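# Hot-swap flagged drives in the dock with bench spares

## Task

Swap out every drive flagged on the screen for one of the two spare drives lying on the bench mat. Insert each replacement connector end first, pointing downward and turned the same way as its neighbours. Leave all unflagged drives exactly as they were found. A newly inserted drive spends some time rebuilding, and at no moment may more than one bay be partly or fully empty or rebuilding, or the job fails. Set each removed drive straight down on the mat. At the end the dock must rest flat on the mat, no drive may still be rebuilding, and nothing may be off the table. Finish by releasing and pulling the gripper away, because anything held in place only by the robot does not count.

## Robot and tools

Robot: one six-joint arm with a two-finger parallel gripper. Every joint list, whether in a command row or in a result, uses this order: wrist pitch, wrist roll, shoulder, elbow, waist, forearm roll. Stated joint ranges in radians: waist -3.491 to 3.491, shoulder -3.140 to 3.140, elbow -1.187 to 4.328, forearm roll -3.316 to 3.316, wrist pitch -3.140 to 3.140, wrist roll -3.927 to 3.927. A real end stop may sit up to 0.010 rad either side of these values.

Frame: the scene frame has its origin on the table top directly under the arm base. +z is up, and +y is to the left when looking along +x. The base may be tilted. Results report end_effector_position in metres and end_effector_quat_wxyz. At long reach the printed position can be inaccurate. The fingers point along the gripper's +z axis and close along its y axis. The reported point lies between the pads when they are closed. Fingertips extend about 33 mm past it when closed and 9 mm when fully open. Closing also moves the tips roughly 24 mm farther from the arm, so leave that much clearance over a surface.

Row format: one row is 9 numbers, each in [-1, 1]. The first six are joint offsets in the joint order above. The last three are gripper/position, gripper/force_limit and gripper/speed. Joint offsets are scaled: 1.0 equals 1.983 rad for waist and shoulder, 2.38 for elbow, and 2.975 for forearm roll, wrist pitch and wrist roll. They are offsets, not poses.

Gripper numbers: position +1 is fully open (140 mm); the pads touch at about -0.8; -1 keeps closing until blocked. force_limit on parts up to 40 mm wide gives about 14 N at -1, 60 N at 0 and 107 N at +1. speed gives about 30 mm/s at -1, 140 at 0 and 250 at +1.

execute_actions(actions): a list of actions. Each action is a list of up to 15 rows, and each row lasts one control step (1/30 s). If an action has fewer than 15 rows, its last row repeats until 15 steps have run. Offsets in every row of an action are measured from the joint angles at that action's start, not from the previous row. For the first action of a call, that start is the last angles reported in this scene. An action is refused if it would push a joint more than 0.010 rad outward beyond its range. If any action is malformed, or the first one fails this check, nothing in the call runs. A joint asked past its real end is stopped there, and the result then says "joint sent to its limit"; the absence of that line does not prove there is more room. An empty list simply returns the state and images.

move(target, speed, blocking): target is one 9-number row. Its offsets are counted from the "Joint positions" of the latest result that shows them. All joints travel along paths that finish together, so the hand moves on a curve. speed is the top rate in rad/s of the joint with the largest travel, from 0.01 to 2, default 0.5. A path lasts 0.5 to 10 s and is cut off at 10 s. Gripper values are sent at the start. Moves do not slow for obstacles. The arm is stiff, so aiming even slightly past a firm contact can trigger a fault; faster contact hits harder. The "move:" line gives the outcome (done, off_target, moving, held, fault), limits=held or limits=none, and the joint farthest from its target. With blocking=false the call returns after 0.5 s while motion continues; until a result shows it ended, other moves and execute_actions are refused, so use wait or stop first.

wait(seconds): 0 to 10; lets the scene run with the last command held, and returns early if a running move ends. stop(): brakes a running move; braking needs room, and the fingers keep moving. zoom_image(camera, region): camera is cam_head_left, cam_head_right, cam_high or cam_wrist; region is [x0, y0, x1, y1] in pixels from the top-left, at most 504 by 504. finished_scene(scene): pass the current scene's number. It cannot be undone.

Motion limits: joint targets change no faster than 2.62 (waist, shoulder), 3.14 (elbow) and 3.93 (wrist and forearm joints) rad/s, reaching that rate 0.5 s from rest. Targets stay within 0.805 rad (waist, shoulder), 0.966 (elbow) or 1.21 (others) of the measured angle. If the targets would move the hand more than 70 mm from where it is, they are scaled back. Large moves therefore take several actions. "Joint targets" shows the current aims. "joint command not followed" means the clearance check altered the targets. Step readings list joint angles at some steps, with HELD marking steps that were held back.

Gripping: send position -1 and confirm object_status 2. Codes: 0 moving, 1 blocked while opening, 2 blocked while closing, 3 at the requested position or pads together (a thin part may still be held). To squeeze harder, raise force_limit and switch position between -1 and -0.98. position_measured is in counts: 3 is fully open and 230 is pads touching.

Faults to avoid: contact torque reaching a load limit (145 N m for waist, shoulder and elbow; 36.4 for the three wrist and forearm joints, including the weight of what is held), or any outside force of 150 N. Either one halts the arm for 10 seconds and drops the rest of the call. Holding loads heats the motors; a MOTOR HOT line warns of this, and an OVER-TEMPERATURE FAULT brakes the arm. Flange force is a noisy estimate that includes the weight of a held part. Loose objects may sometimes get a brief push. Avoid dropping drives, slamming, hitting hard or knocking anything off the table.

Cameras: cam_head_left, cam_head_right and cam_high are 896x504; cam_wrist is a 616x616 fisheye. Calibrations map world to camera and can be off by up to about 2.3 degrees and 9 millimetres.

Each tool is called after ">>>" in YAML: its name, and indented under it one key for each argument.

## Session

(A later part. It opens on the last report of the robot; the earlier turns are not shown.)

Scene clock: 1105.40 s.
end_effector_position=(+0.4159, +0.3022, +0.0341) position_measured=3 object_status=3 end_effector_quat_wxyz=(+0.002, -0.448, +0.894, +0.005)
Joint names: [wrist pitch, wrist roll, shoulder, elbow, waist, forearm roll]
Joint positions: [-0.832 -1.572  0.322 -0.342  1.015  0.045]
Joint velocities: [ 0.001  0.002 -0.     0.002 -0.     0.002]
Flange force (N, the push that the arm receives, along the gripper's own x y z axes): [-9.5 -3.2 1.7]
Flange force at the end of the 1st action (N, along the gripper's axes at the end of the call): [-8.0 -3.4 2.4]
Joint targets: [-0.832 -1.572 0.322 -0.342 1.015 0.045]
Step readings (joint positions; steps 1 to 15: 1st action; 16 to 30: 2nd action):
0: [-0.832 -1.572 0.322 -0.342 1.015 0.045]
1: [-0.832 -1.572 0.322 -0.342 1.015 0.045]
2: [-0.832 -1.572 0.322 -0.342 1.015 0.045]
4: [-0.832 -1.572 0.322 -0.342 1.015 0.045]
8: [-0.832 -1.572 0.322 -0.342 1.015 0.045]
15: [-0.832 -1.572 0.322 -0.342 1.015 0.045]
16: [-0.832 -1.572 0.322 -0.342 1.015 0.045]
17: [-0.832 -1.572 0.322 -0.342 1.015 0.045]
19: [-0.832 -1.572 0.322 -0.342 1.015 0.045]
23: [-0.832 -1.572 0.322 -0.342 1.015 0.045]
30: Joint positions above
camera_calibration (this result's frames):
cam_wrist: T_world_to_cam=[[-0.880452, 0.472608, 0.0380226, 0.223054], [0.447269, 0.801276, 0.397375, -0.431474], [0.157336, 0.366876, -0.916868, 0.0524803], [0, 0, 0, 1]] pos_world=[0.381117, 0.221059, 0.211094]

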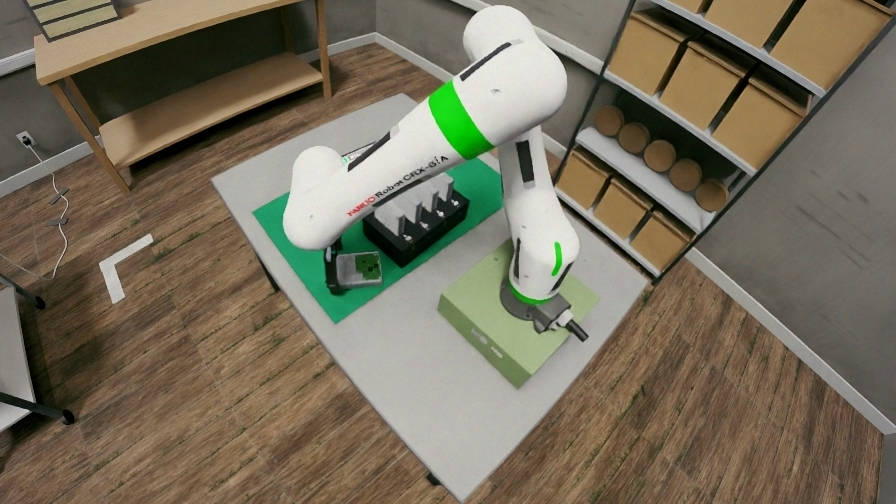

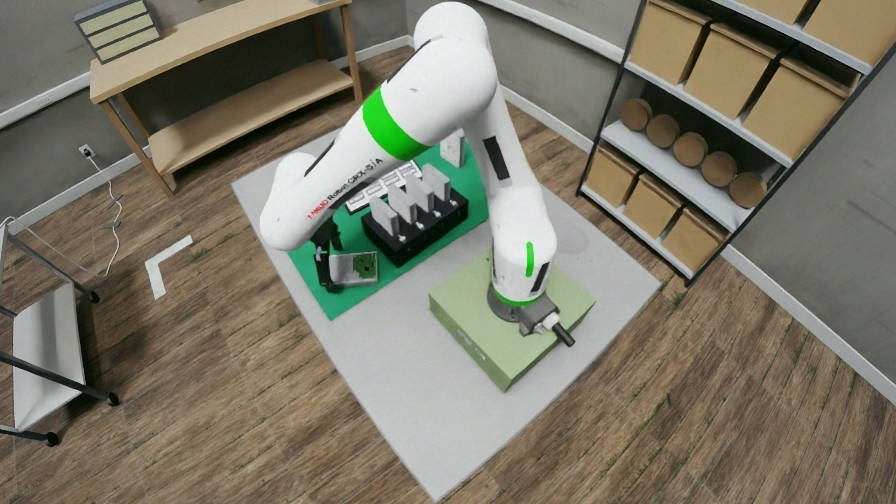

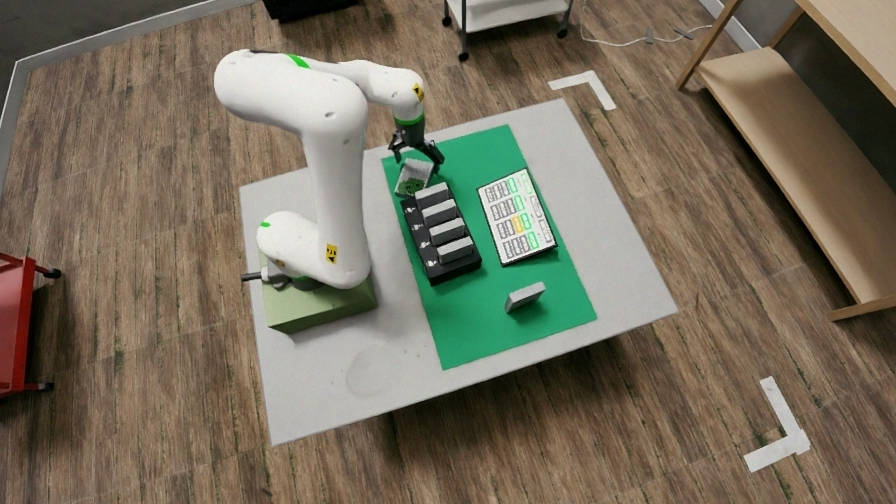

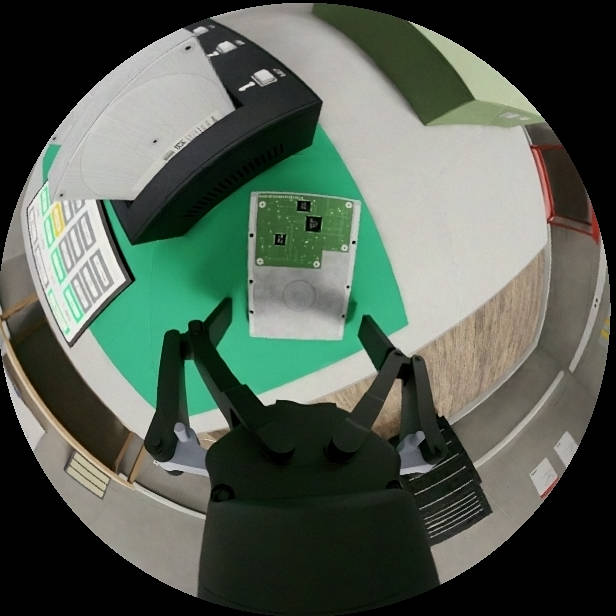

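>>> move:
  target: [-0.0316,0,-0.0272,0.0176,0,0,1,0,0]

>>> move:
  target: [-0.2518,0,0.2547,0.2706,0,0,1,0,0]

>>> move:
  target: [0.0262,0,0.0272,-0.0101,0,0,1,0,0]
  speed: 0.15

Scene clock: 1111.17 s.
end_effector_position=(+0.4213, +0.3050, +0.0742) position_measured=3 object_status=3 end_effector_quat_wxyz=(+0.004, -0.447, +0.895, +0.004)
Joint names: [wrist pitch, wrist roll, shoulder, elbow, waist, forearm roll]
Joint positions: [-0.926 -1.572  0.268 -0.3    1.015  0.045]
Joint velocities: [-0.     0.002 -0.     0.002  0.    -0.001]
Flange force (N, the push that the arm receives, along the gripper's own x y z axes): [-5.9 -2.5 0.2]
Joint targets: [-0.926 -1.572 0.268 -0.300 1.015 0.045]
move: done; limits=none; farthest joint: the waist, 0.000 radians from its target (0.000 radians at the start)
camera_calibration (this result's frames):
cam_wrist: T_world_to_cam=[[-0.878995, 0.475536, 0.0351167, 0.223734], [0.448669, 0.799901, 0.398566, -0.452298], [0.161443, 0.366093, -0.916467, 0.0858397], [0, 0, 0, 1]] pos_world=[0.385735, 0.223974, 0.251083]

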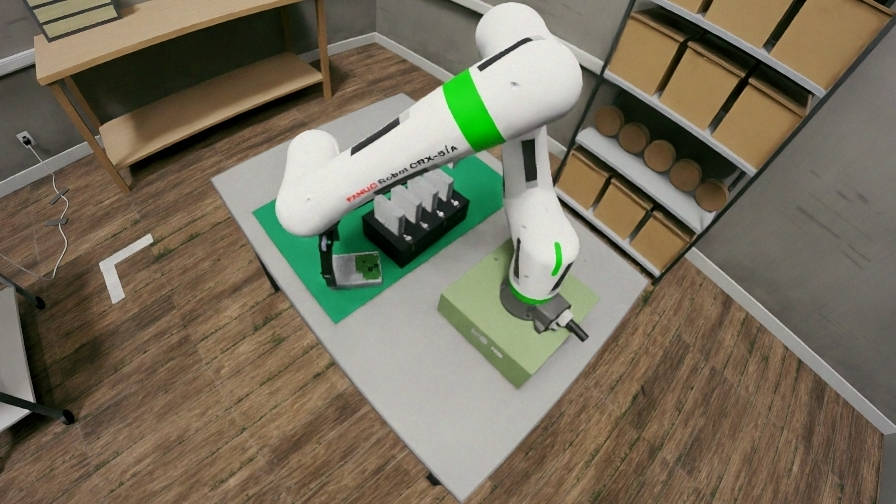

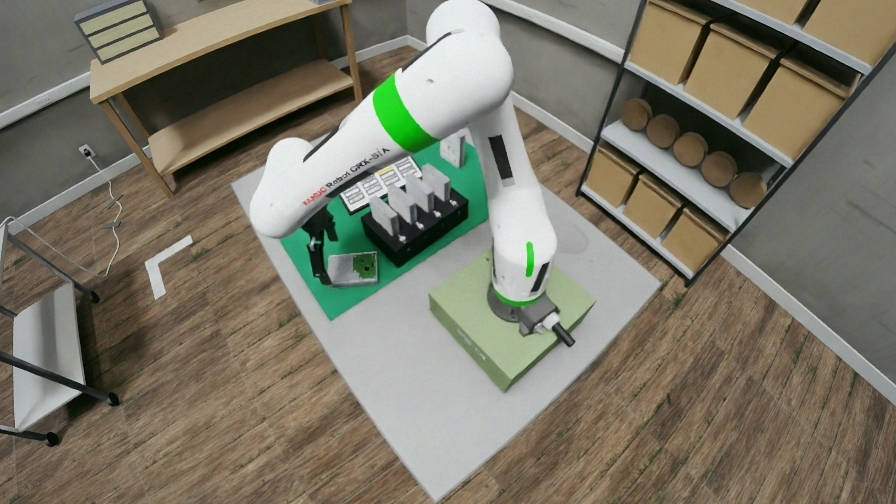

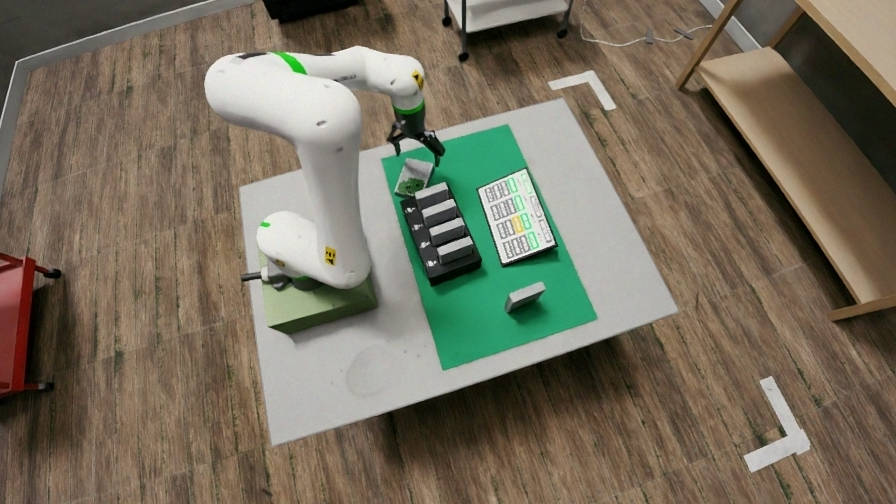

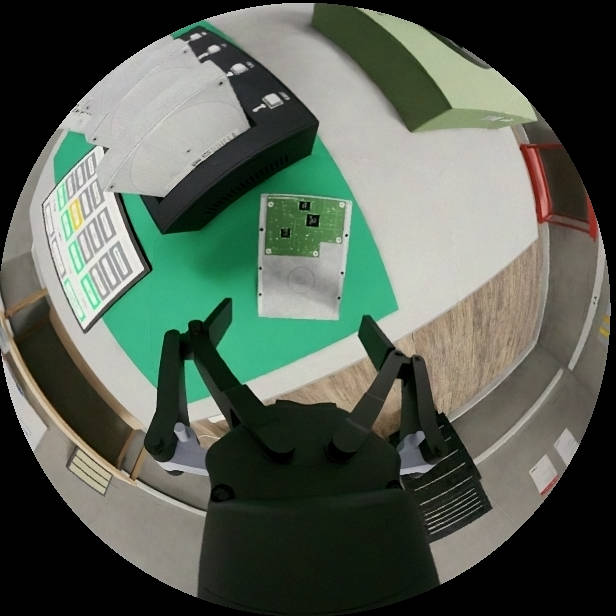

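Scene clock: 1113.03 s.
end_effector_position=(+0.4218, +0.3006, +0.0736) position_measured=3 object_status=3 end_effector_quat_wxyz=(-0.265, -0.425, +0.856, -0.131)
Joint names: [wrist pitch, wrist roll, shoulder, elbow, waist, forearm roll]
Joint positions: [-1.675 -1.572  0.773  0.344  1.015  0.045]
Joint velocities: [ 0.001  0.     0.     0.001 -0.    -0.   ]
Flange force (N, the push that the arm receives, along the gripper's own x y z axes): [-11.9 -1.7 -4.4]
Joint targets: [-1.675 -1.572 0.773 0.344 1.015 0.045]
move: done; limits=none; farthest joint: the waist, 0.000 radians from its target (0.000 radians at the start)
camera_calibration (this result's frames):
cam_wrist: T_world_to_cam=[[-0.849834, 0.515376, 0.110311, 0.19645], [0.490001, 0.849682, -0.194782, -0.437526], [-0.194115, -0.111479, -0.974624, 0.384626], [0, 0, 0, 1]] pos_world=[0.456, 0.31339, 0.267973]

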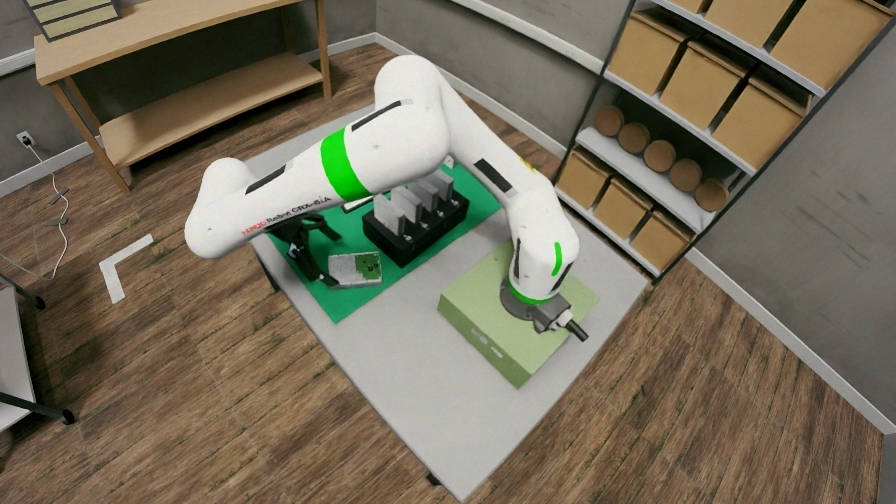

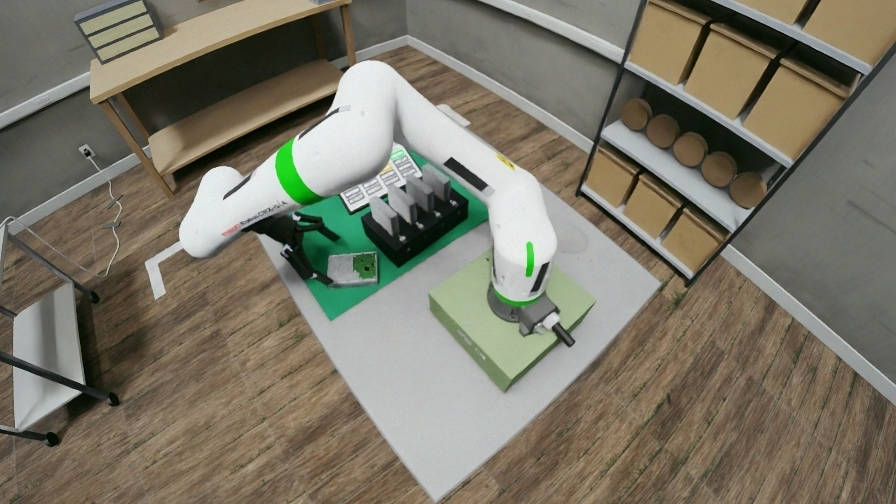

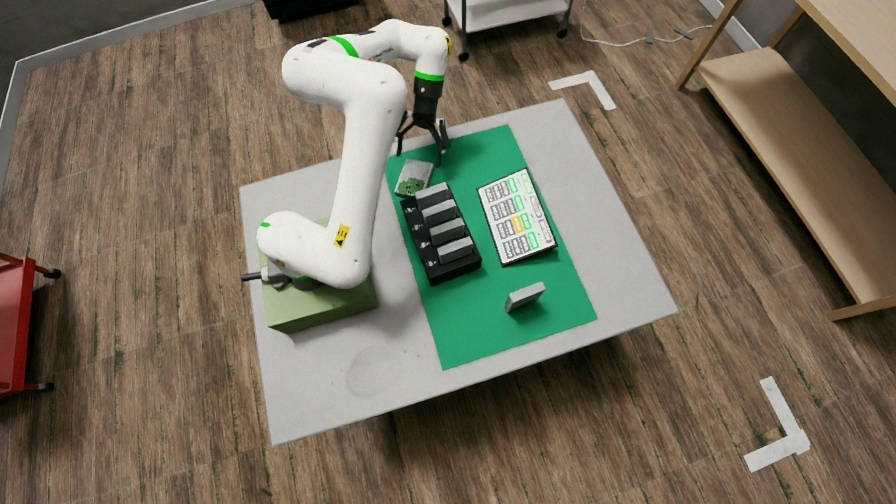

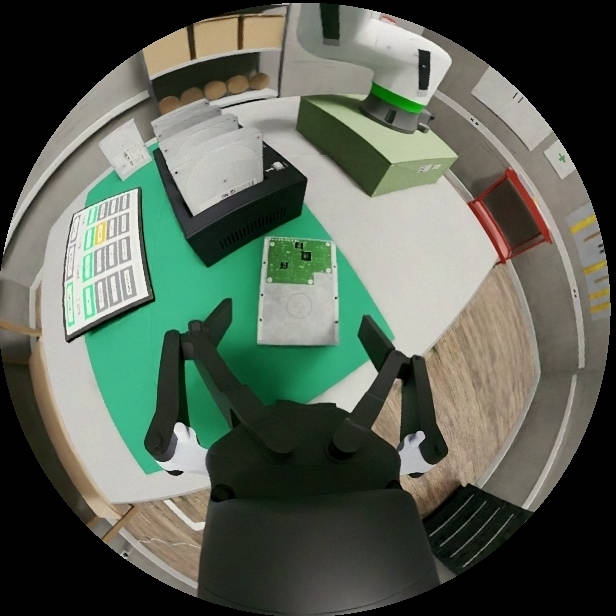

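Scene clock: 1113.83 s.
end_effector_position=(+0.4189, +0.2998, +0.0276) position_measured=3 object_status=3 end_effector_quat_wxyz=(-0.265, -0.426, +0.855, -0.131)
Joint names: [wrist pitch, wrist roll, shoulder, elbow, waist, forearm roll]
Joint positions: [-1.597 -1.572  0.827  0.32   1.015  0.045]
Joint velocities: [-0.     0.001 -0.001 -0.002 -0.    -0.   ]
Flange force (N, the push that the arm receives, along the gripper's own x y z axes): [-12.0 -0.9 -5.6]
Joint targets: [-1.597 -1.572 0.827 0.320 1.015 0.045]
move: done; limits=none; farthest joint: the shoulder, 0.001 radians from its target (0.054 radians at the start)
camera_calibration (this result's frames):
cam_wrist: T_world_to_cam=[[-0.85122, 0.512708, 0.11205, 0.200821], [0.487149, 0.851338, -0.194703, -0.44364], [-0.195218, -0.11115, -0.974441, 0.339529], [0, 0, 0, 1]] pos_world=[0.453344, 0.312464, 0.221971]

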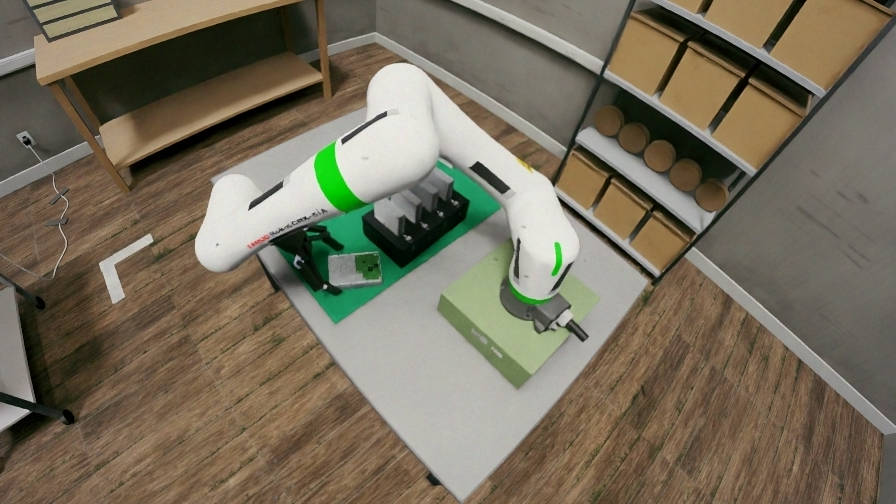

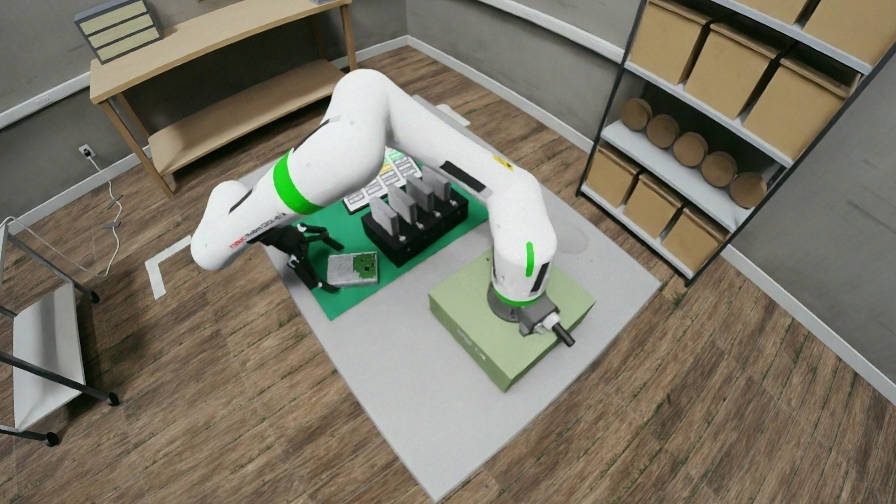

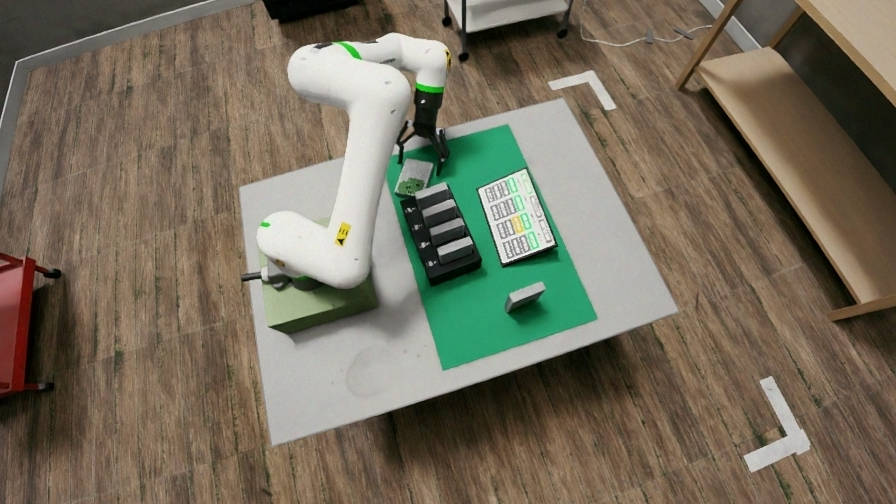

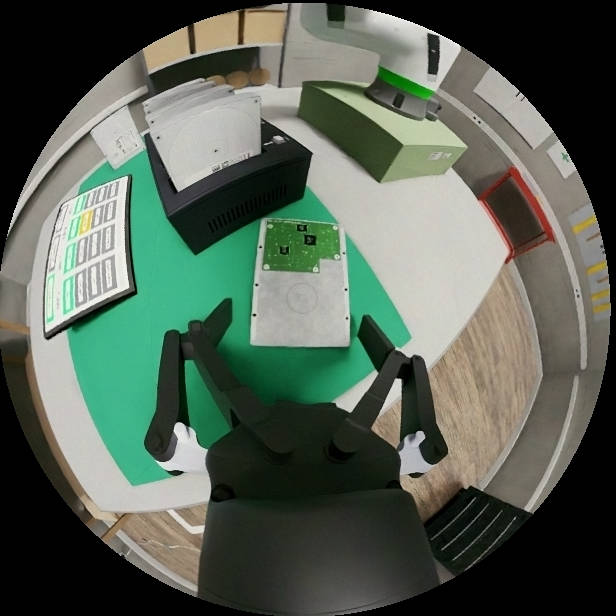

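>>> execute_actions:
  actions:
    - [[0,0,0,0,0,0,-1,0.6,0]]
    - [[0,0,0,0,0,0,-1,0.6,0]]
    - [[0,0,0,0,0,0,-1,0.6,0]]

>>> move:
  target: [-0.1425,0,-0.0872,0.1055,0,0,-1,0.6,0]
  speed: 0.3

Scene clock: 1119.57 s.
end_effector_position=(+0.4190, +0.2999, +0.0278) position_measured=78 object_status=2 end_effector_quat_wxyz=(-0.265, -0.426, +0.855, -0.131)
Joint names: [wrist pitch, wrist roll, shoulder, elbow, waist, forearm roll]
Joint positions: [-1.597 -1.572  0.827  0.32   1.015  0.044]
Joint velocities: [-0.     0.001  0.    -0.001 -0.    -0.001]
Flange force (N, the push that the arm receives, along the gripper's own x y z axes): [1.5 5.7 -47.2]
Flange force at the end of the 1st action (N, along the gripper's axes at the end of the call): [-2.0 5.7 -48.9]
Flange force at the end of the 2nd action (N, along the gripper's axes at the end of the call): [0.9 7.3 -48.3]
Joint targets: [-1.597 -1.572 0.827 0.320 1.015 0.044]
Step readings (joint positions; steps 1 to 15: 1st action; 16 to 30: 2nd action; 31 to 45: 3rd action):
0: [-1.597 -1.572 0.827 0.320 1.015 0.045]
1: [-1.597 -1.572 0.827 0.320 1.015 0.045]
2: [-1.597 -1.572 0.827 0.320 1.015 0.045]
4: [-1.597 -1.572 0.827 0.320 1.015 0.045]
8: [-1.597 -1.572 0.827 0.320 1.015 0.044]
15: [-1.597 -1.572 0.827 0.320 1.015 0.044]
16: [-1.597 -1.572 0.827 0.320 1.015 0.044]
17: [-1.597 -1.572 0.827 0.320 1.015 0.044]
19: [-1.597 -1.572 0.827 0.320 1.015 0.044]
23: [-1.597 -1.572 0.827 0.320 1.015 0.044]
30: [-1.597 -1.572 0.827 0.320 1.015 0.044]
31: [-1.597 -1.572 0.827 0.320 1.015 0.044]
32: [-1.597 -1.572 0.827 0.320 1.015 0.044]
34: [-1.597 -1.572 0.827 0.320 1.015 0.044]
38: [-1.597 -1.572 0.827 0.320 1.015 0.044]
45: Joint positions above
camera_calibration (this result's frames):
cam_wrist: T_world_to_cam=[[-0.851217, 0.512708, 0.112071, 0.200783], [0.487259, 0.851403, -0.194143, -0.443876], [-0.194957, -0.11065, -0.97455, 0.339496], [0, 0, 0, 1]] pos_world=[0.45338, 0.31254, 0.222178]

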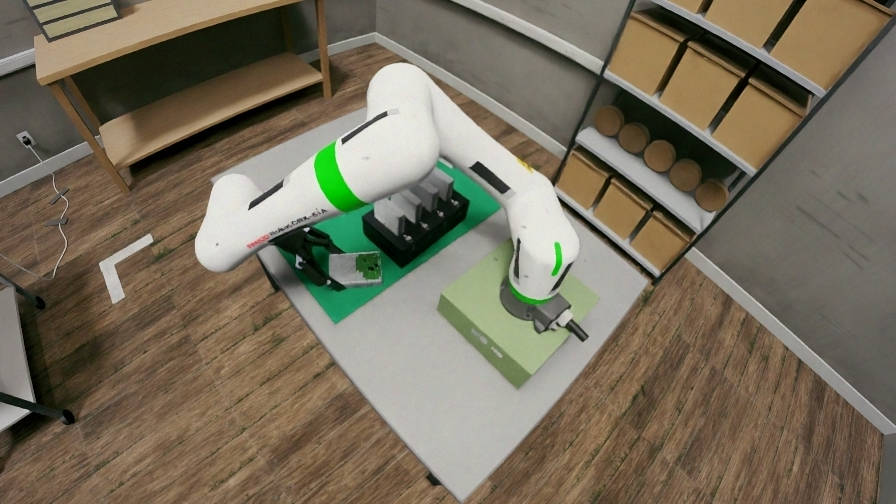

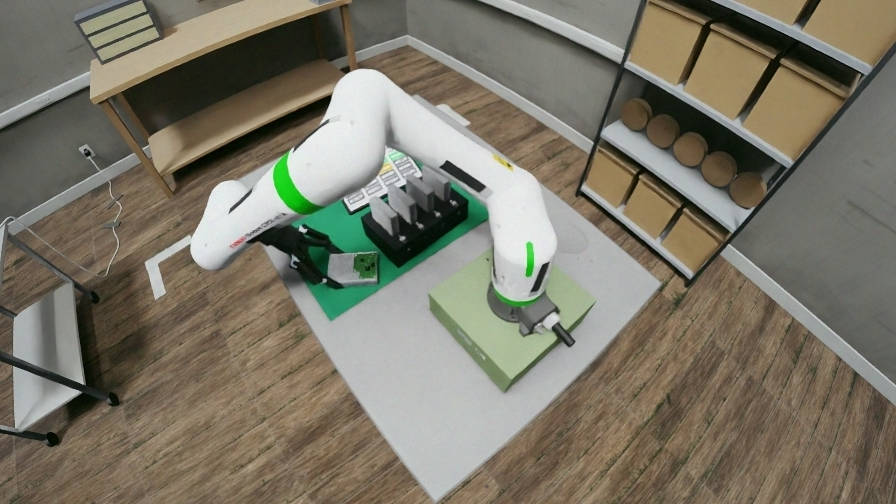

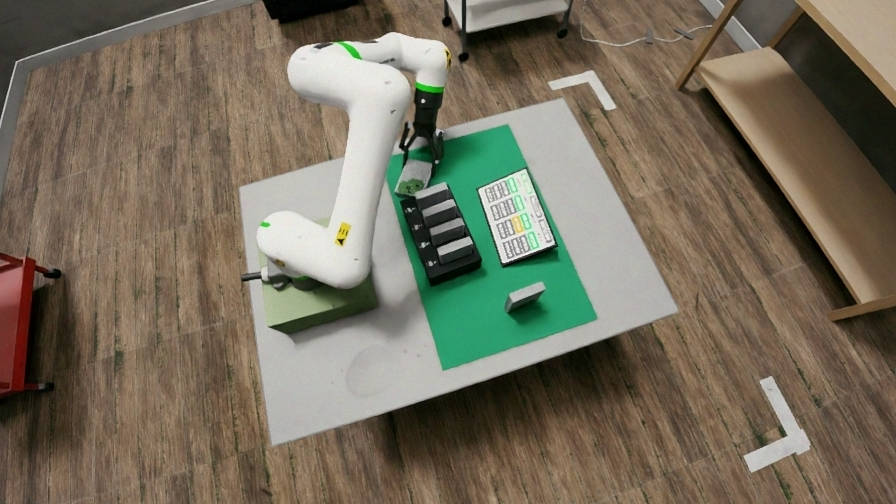

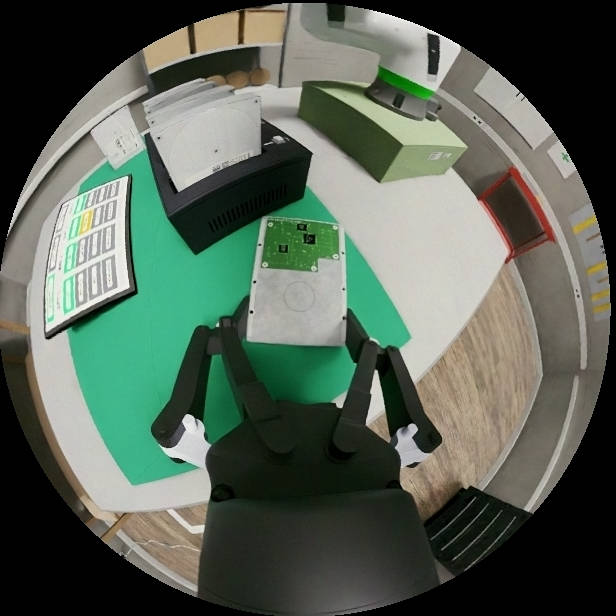

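Scene clock: 1121.33 s.
end_effector_position=(+0.4326, +0.3054, +0.2490) position_measured=79 object_status=2 end_effector_quat_wxyz=(-0.265, -0.418, +0.859, -0.131)
Joint names: [wrist pitch, wrist roll, shoulder, elbow, waist, forearm roll]
Joint positions: [-2.021 -1.572  0.654  0.571  1.015  0.044]
Joint velocities: [ 0.001 -0.    -0.     0.    -0.    -0.   ]
Flange force (N, the push that the arm receives, along the gripper's own x y z axes): [-17.6 -3.1 -5.2]
Joint targets: [-2.021 -1.572 0.654 0.571 1.015 0.044]
move: done; limits=none; farthest joint: the waist, 0.000 radians from its target (0.000 radians at the start)
camera_calibration (this result's frames):
cam_wrist: T_world_to_cam=[[-0.842662, 0.527997, 0.105548, 0.178066], [0.50307, 0.841906, -0.195232, -0.415947], [-0.191943, -0.111417, -0.975061, 0.557373], [0, 0, 0, 1]] pos_world=[0.466283, 0.318271, 0.443472]

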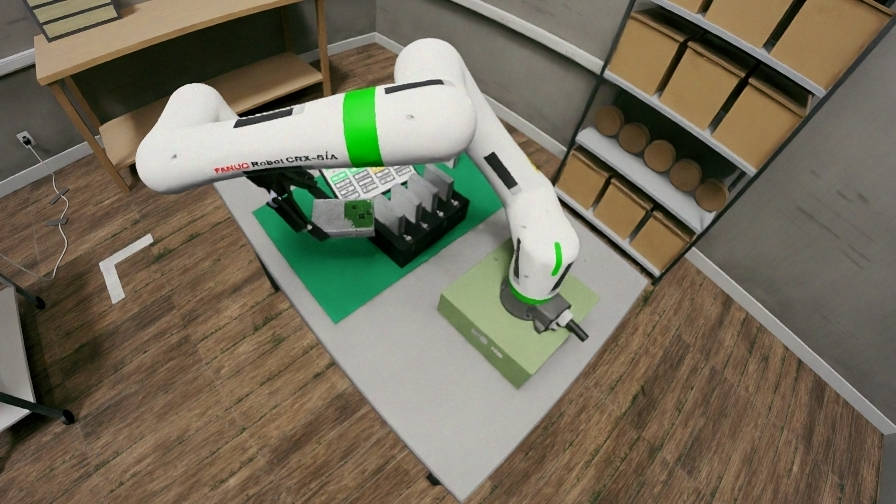

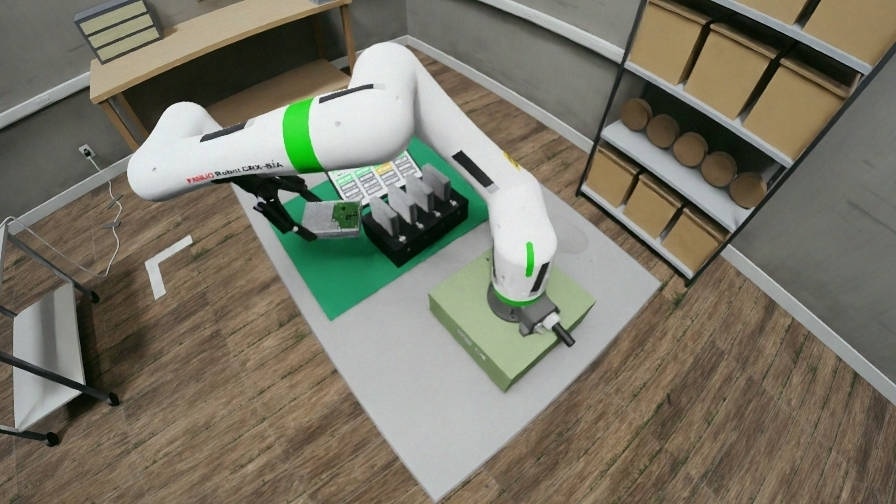

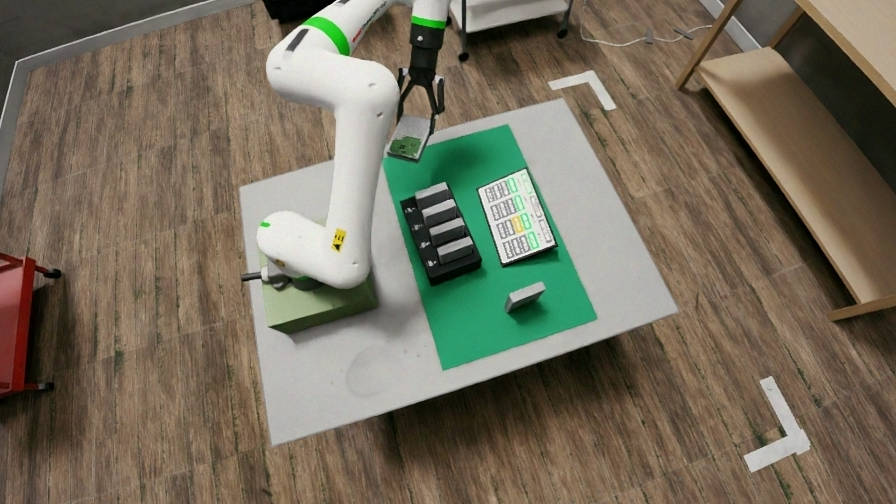

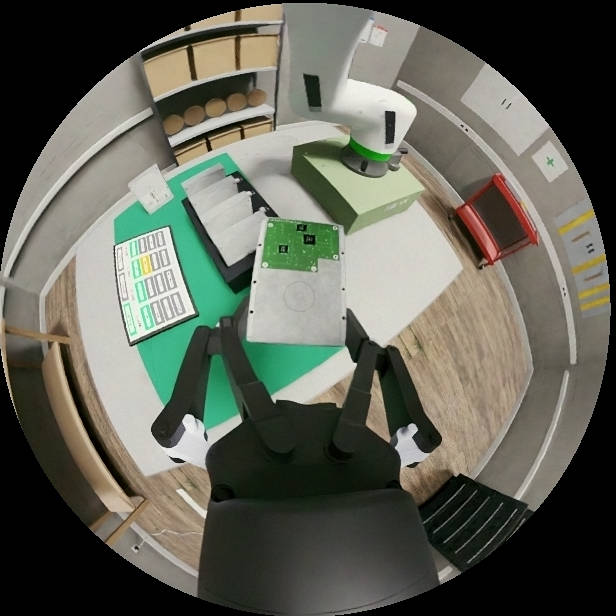

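>>> move:
  target: [0.709,0,-0.502,-0.644,0,0,-1,0.6,0]
  speed: 0.6

>>> move:
  target: [0.1217,0,0.140,-0.0353,0,0,-1,0.6,0]
  speed: 0.3

Scene clock: 1129.80 s.
end_effector_position=(+0.4343, +0.3347, +0.2198) position_measured=79 object_status=2 end_effector_quat_wxyz=(+0.417, -0.395, +0.791, +0.212)
Joint names: [wrist pitch, wrist roll, shoulder, elbow, waist, forearm roll]
Joint positions: [ 0.089 -1.572 -0.341 -0.961  1.015  0.044]
Joint velocities: [ 0.001  0.001 -0.001  0.001  0.     0.001]
Flange force (N, the push that the arm receives, along the gripper's own x y z axes): no reading
Joint targets: [0.089 -1.572 -0.342 -0.961 1.015 0.044]
move: done; limits=none; farthest joint: the waist, 0.000 radians from its target (0.000 radians at the start)
camera_calibration (this result's frames):
cam_wrist: T_world_to_cam=[[-0.857993, 0.504417, -0.0970145, 0.22616], [0.0218392, 0.22452, 0.974225, -0.288499], [0.513197, 0.833759, -0.203653, -0.259671], [0, 0, 0, 1]] pos_world=[0.333607, 0.167198, 0.250121]

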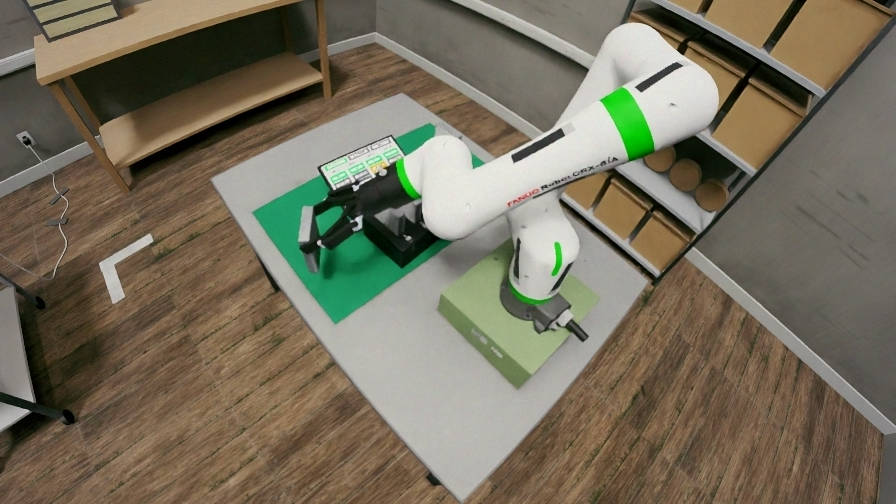

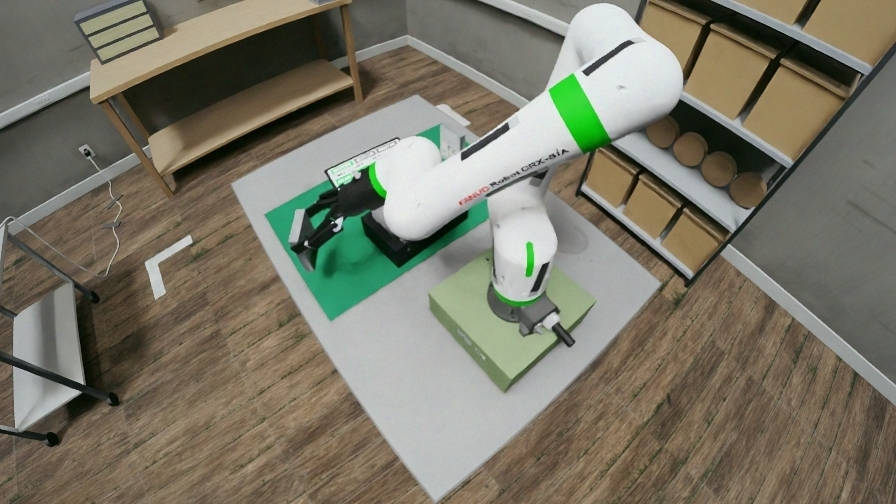

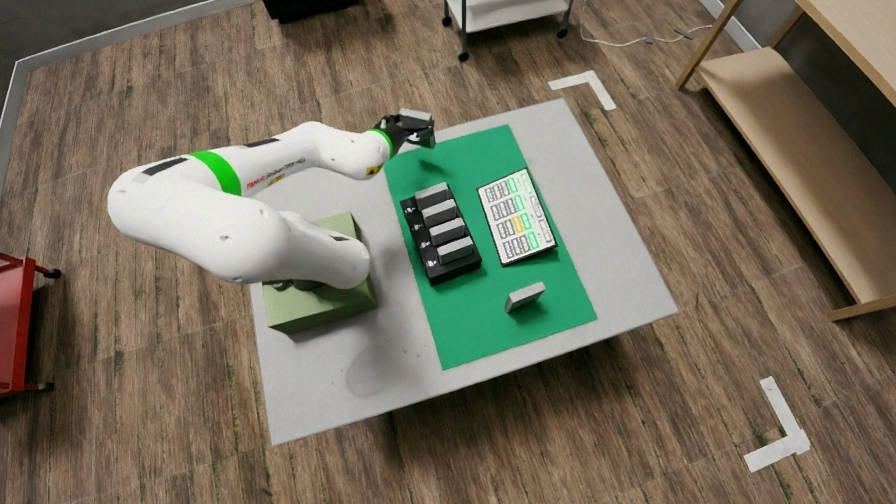

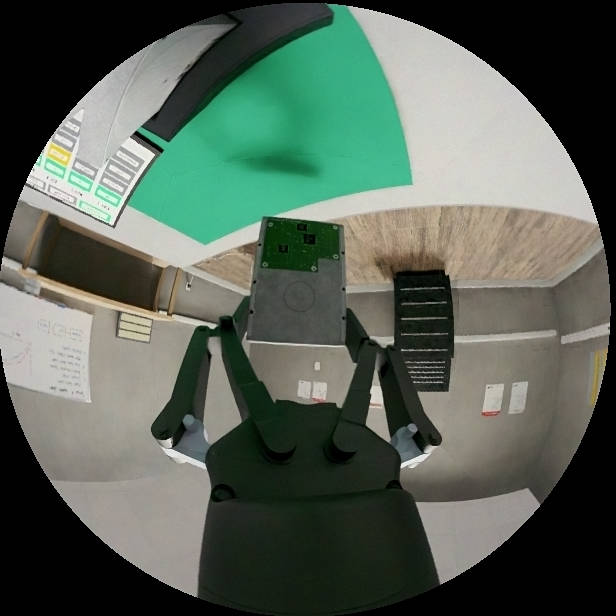

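Scene clock: 1131.37 s.
end_effector_position=(+0.4246, +0.3369, +0.1339) position_measured=79 object_status=2 end_effector_quat_wxyz=(+0.413, -0.396, +0.790, +0.219)
Joint names: [wrist pitch, wrist roll, shoulder, elbow, waist, forearm roll]
Joint positions: [ 0.451 -1.572 -0.064 -1.045  1.015  0.044]
Joint velocities: [ 0.    -0.     0.    -0.002 -0.     0.002]
Flange force (N, the push that the arm receives, along the gripper's own x y z axes): no reading
Joint targets: [0.451 -1.572 -0.064 -1.045 1.015 0.044]
move: done; limits=none; farthest joint: the shoulder, 0.001 radians from its target (0.278 radians at the start)
camera_calibration (this result's frames):
cam_wrist: T_world_to_cam=[[-0.864009, 0.496243, -0.0850403, 0.212124], [0.0285963, 0.217002, 0.975752, -0.20568], [0.502664, 0.840626, -0.201682, -0.272136], [0, 0, 0, 1]] pos_world=[0.325951, 0.168132, 0.163847]

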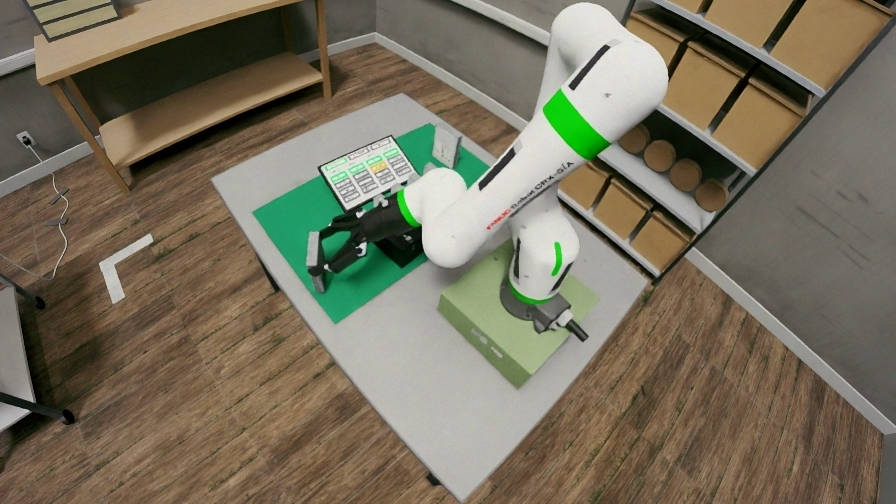

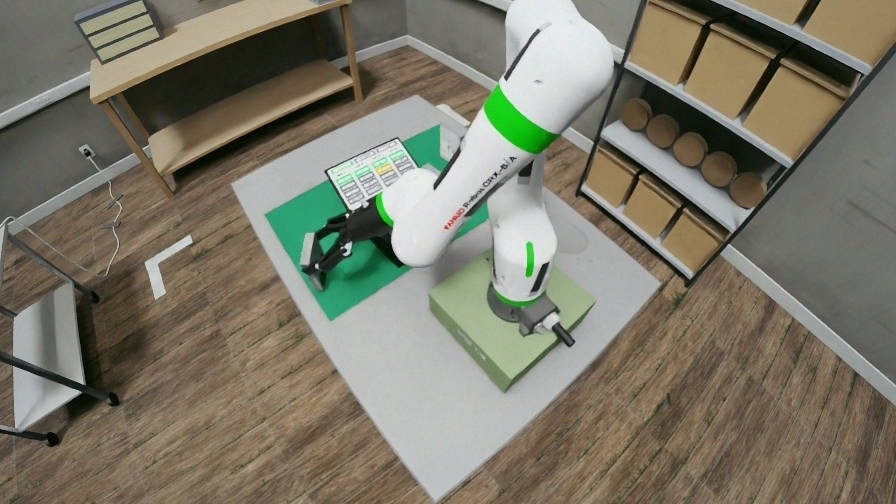

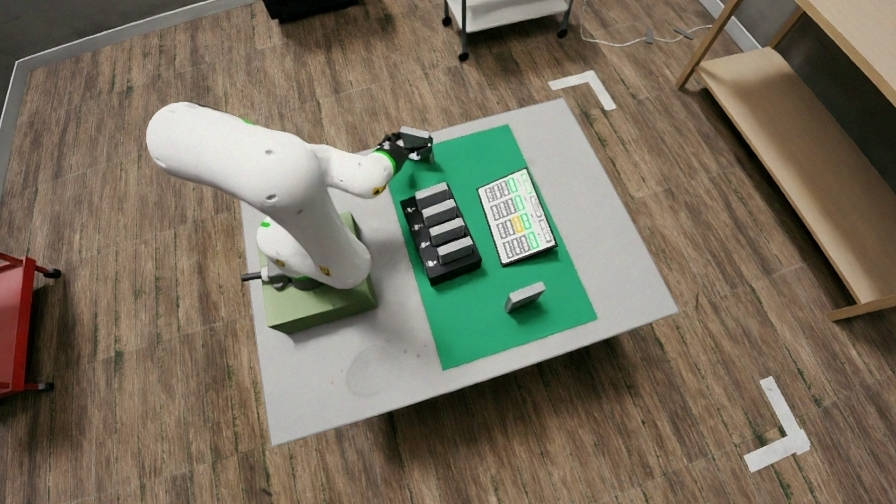

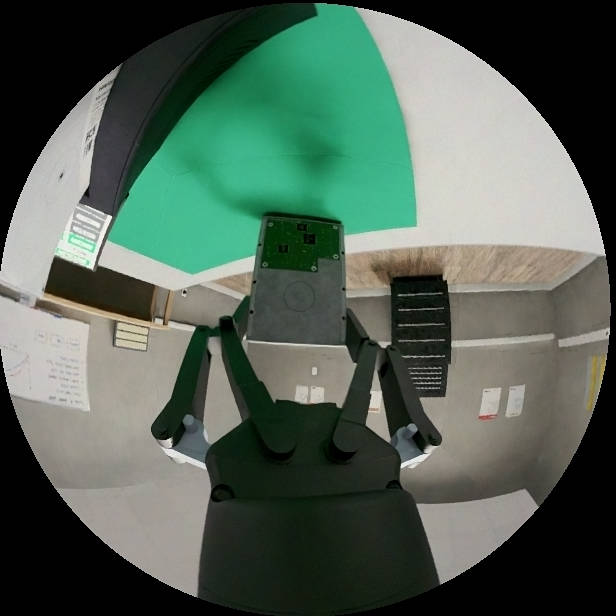

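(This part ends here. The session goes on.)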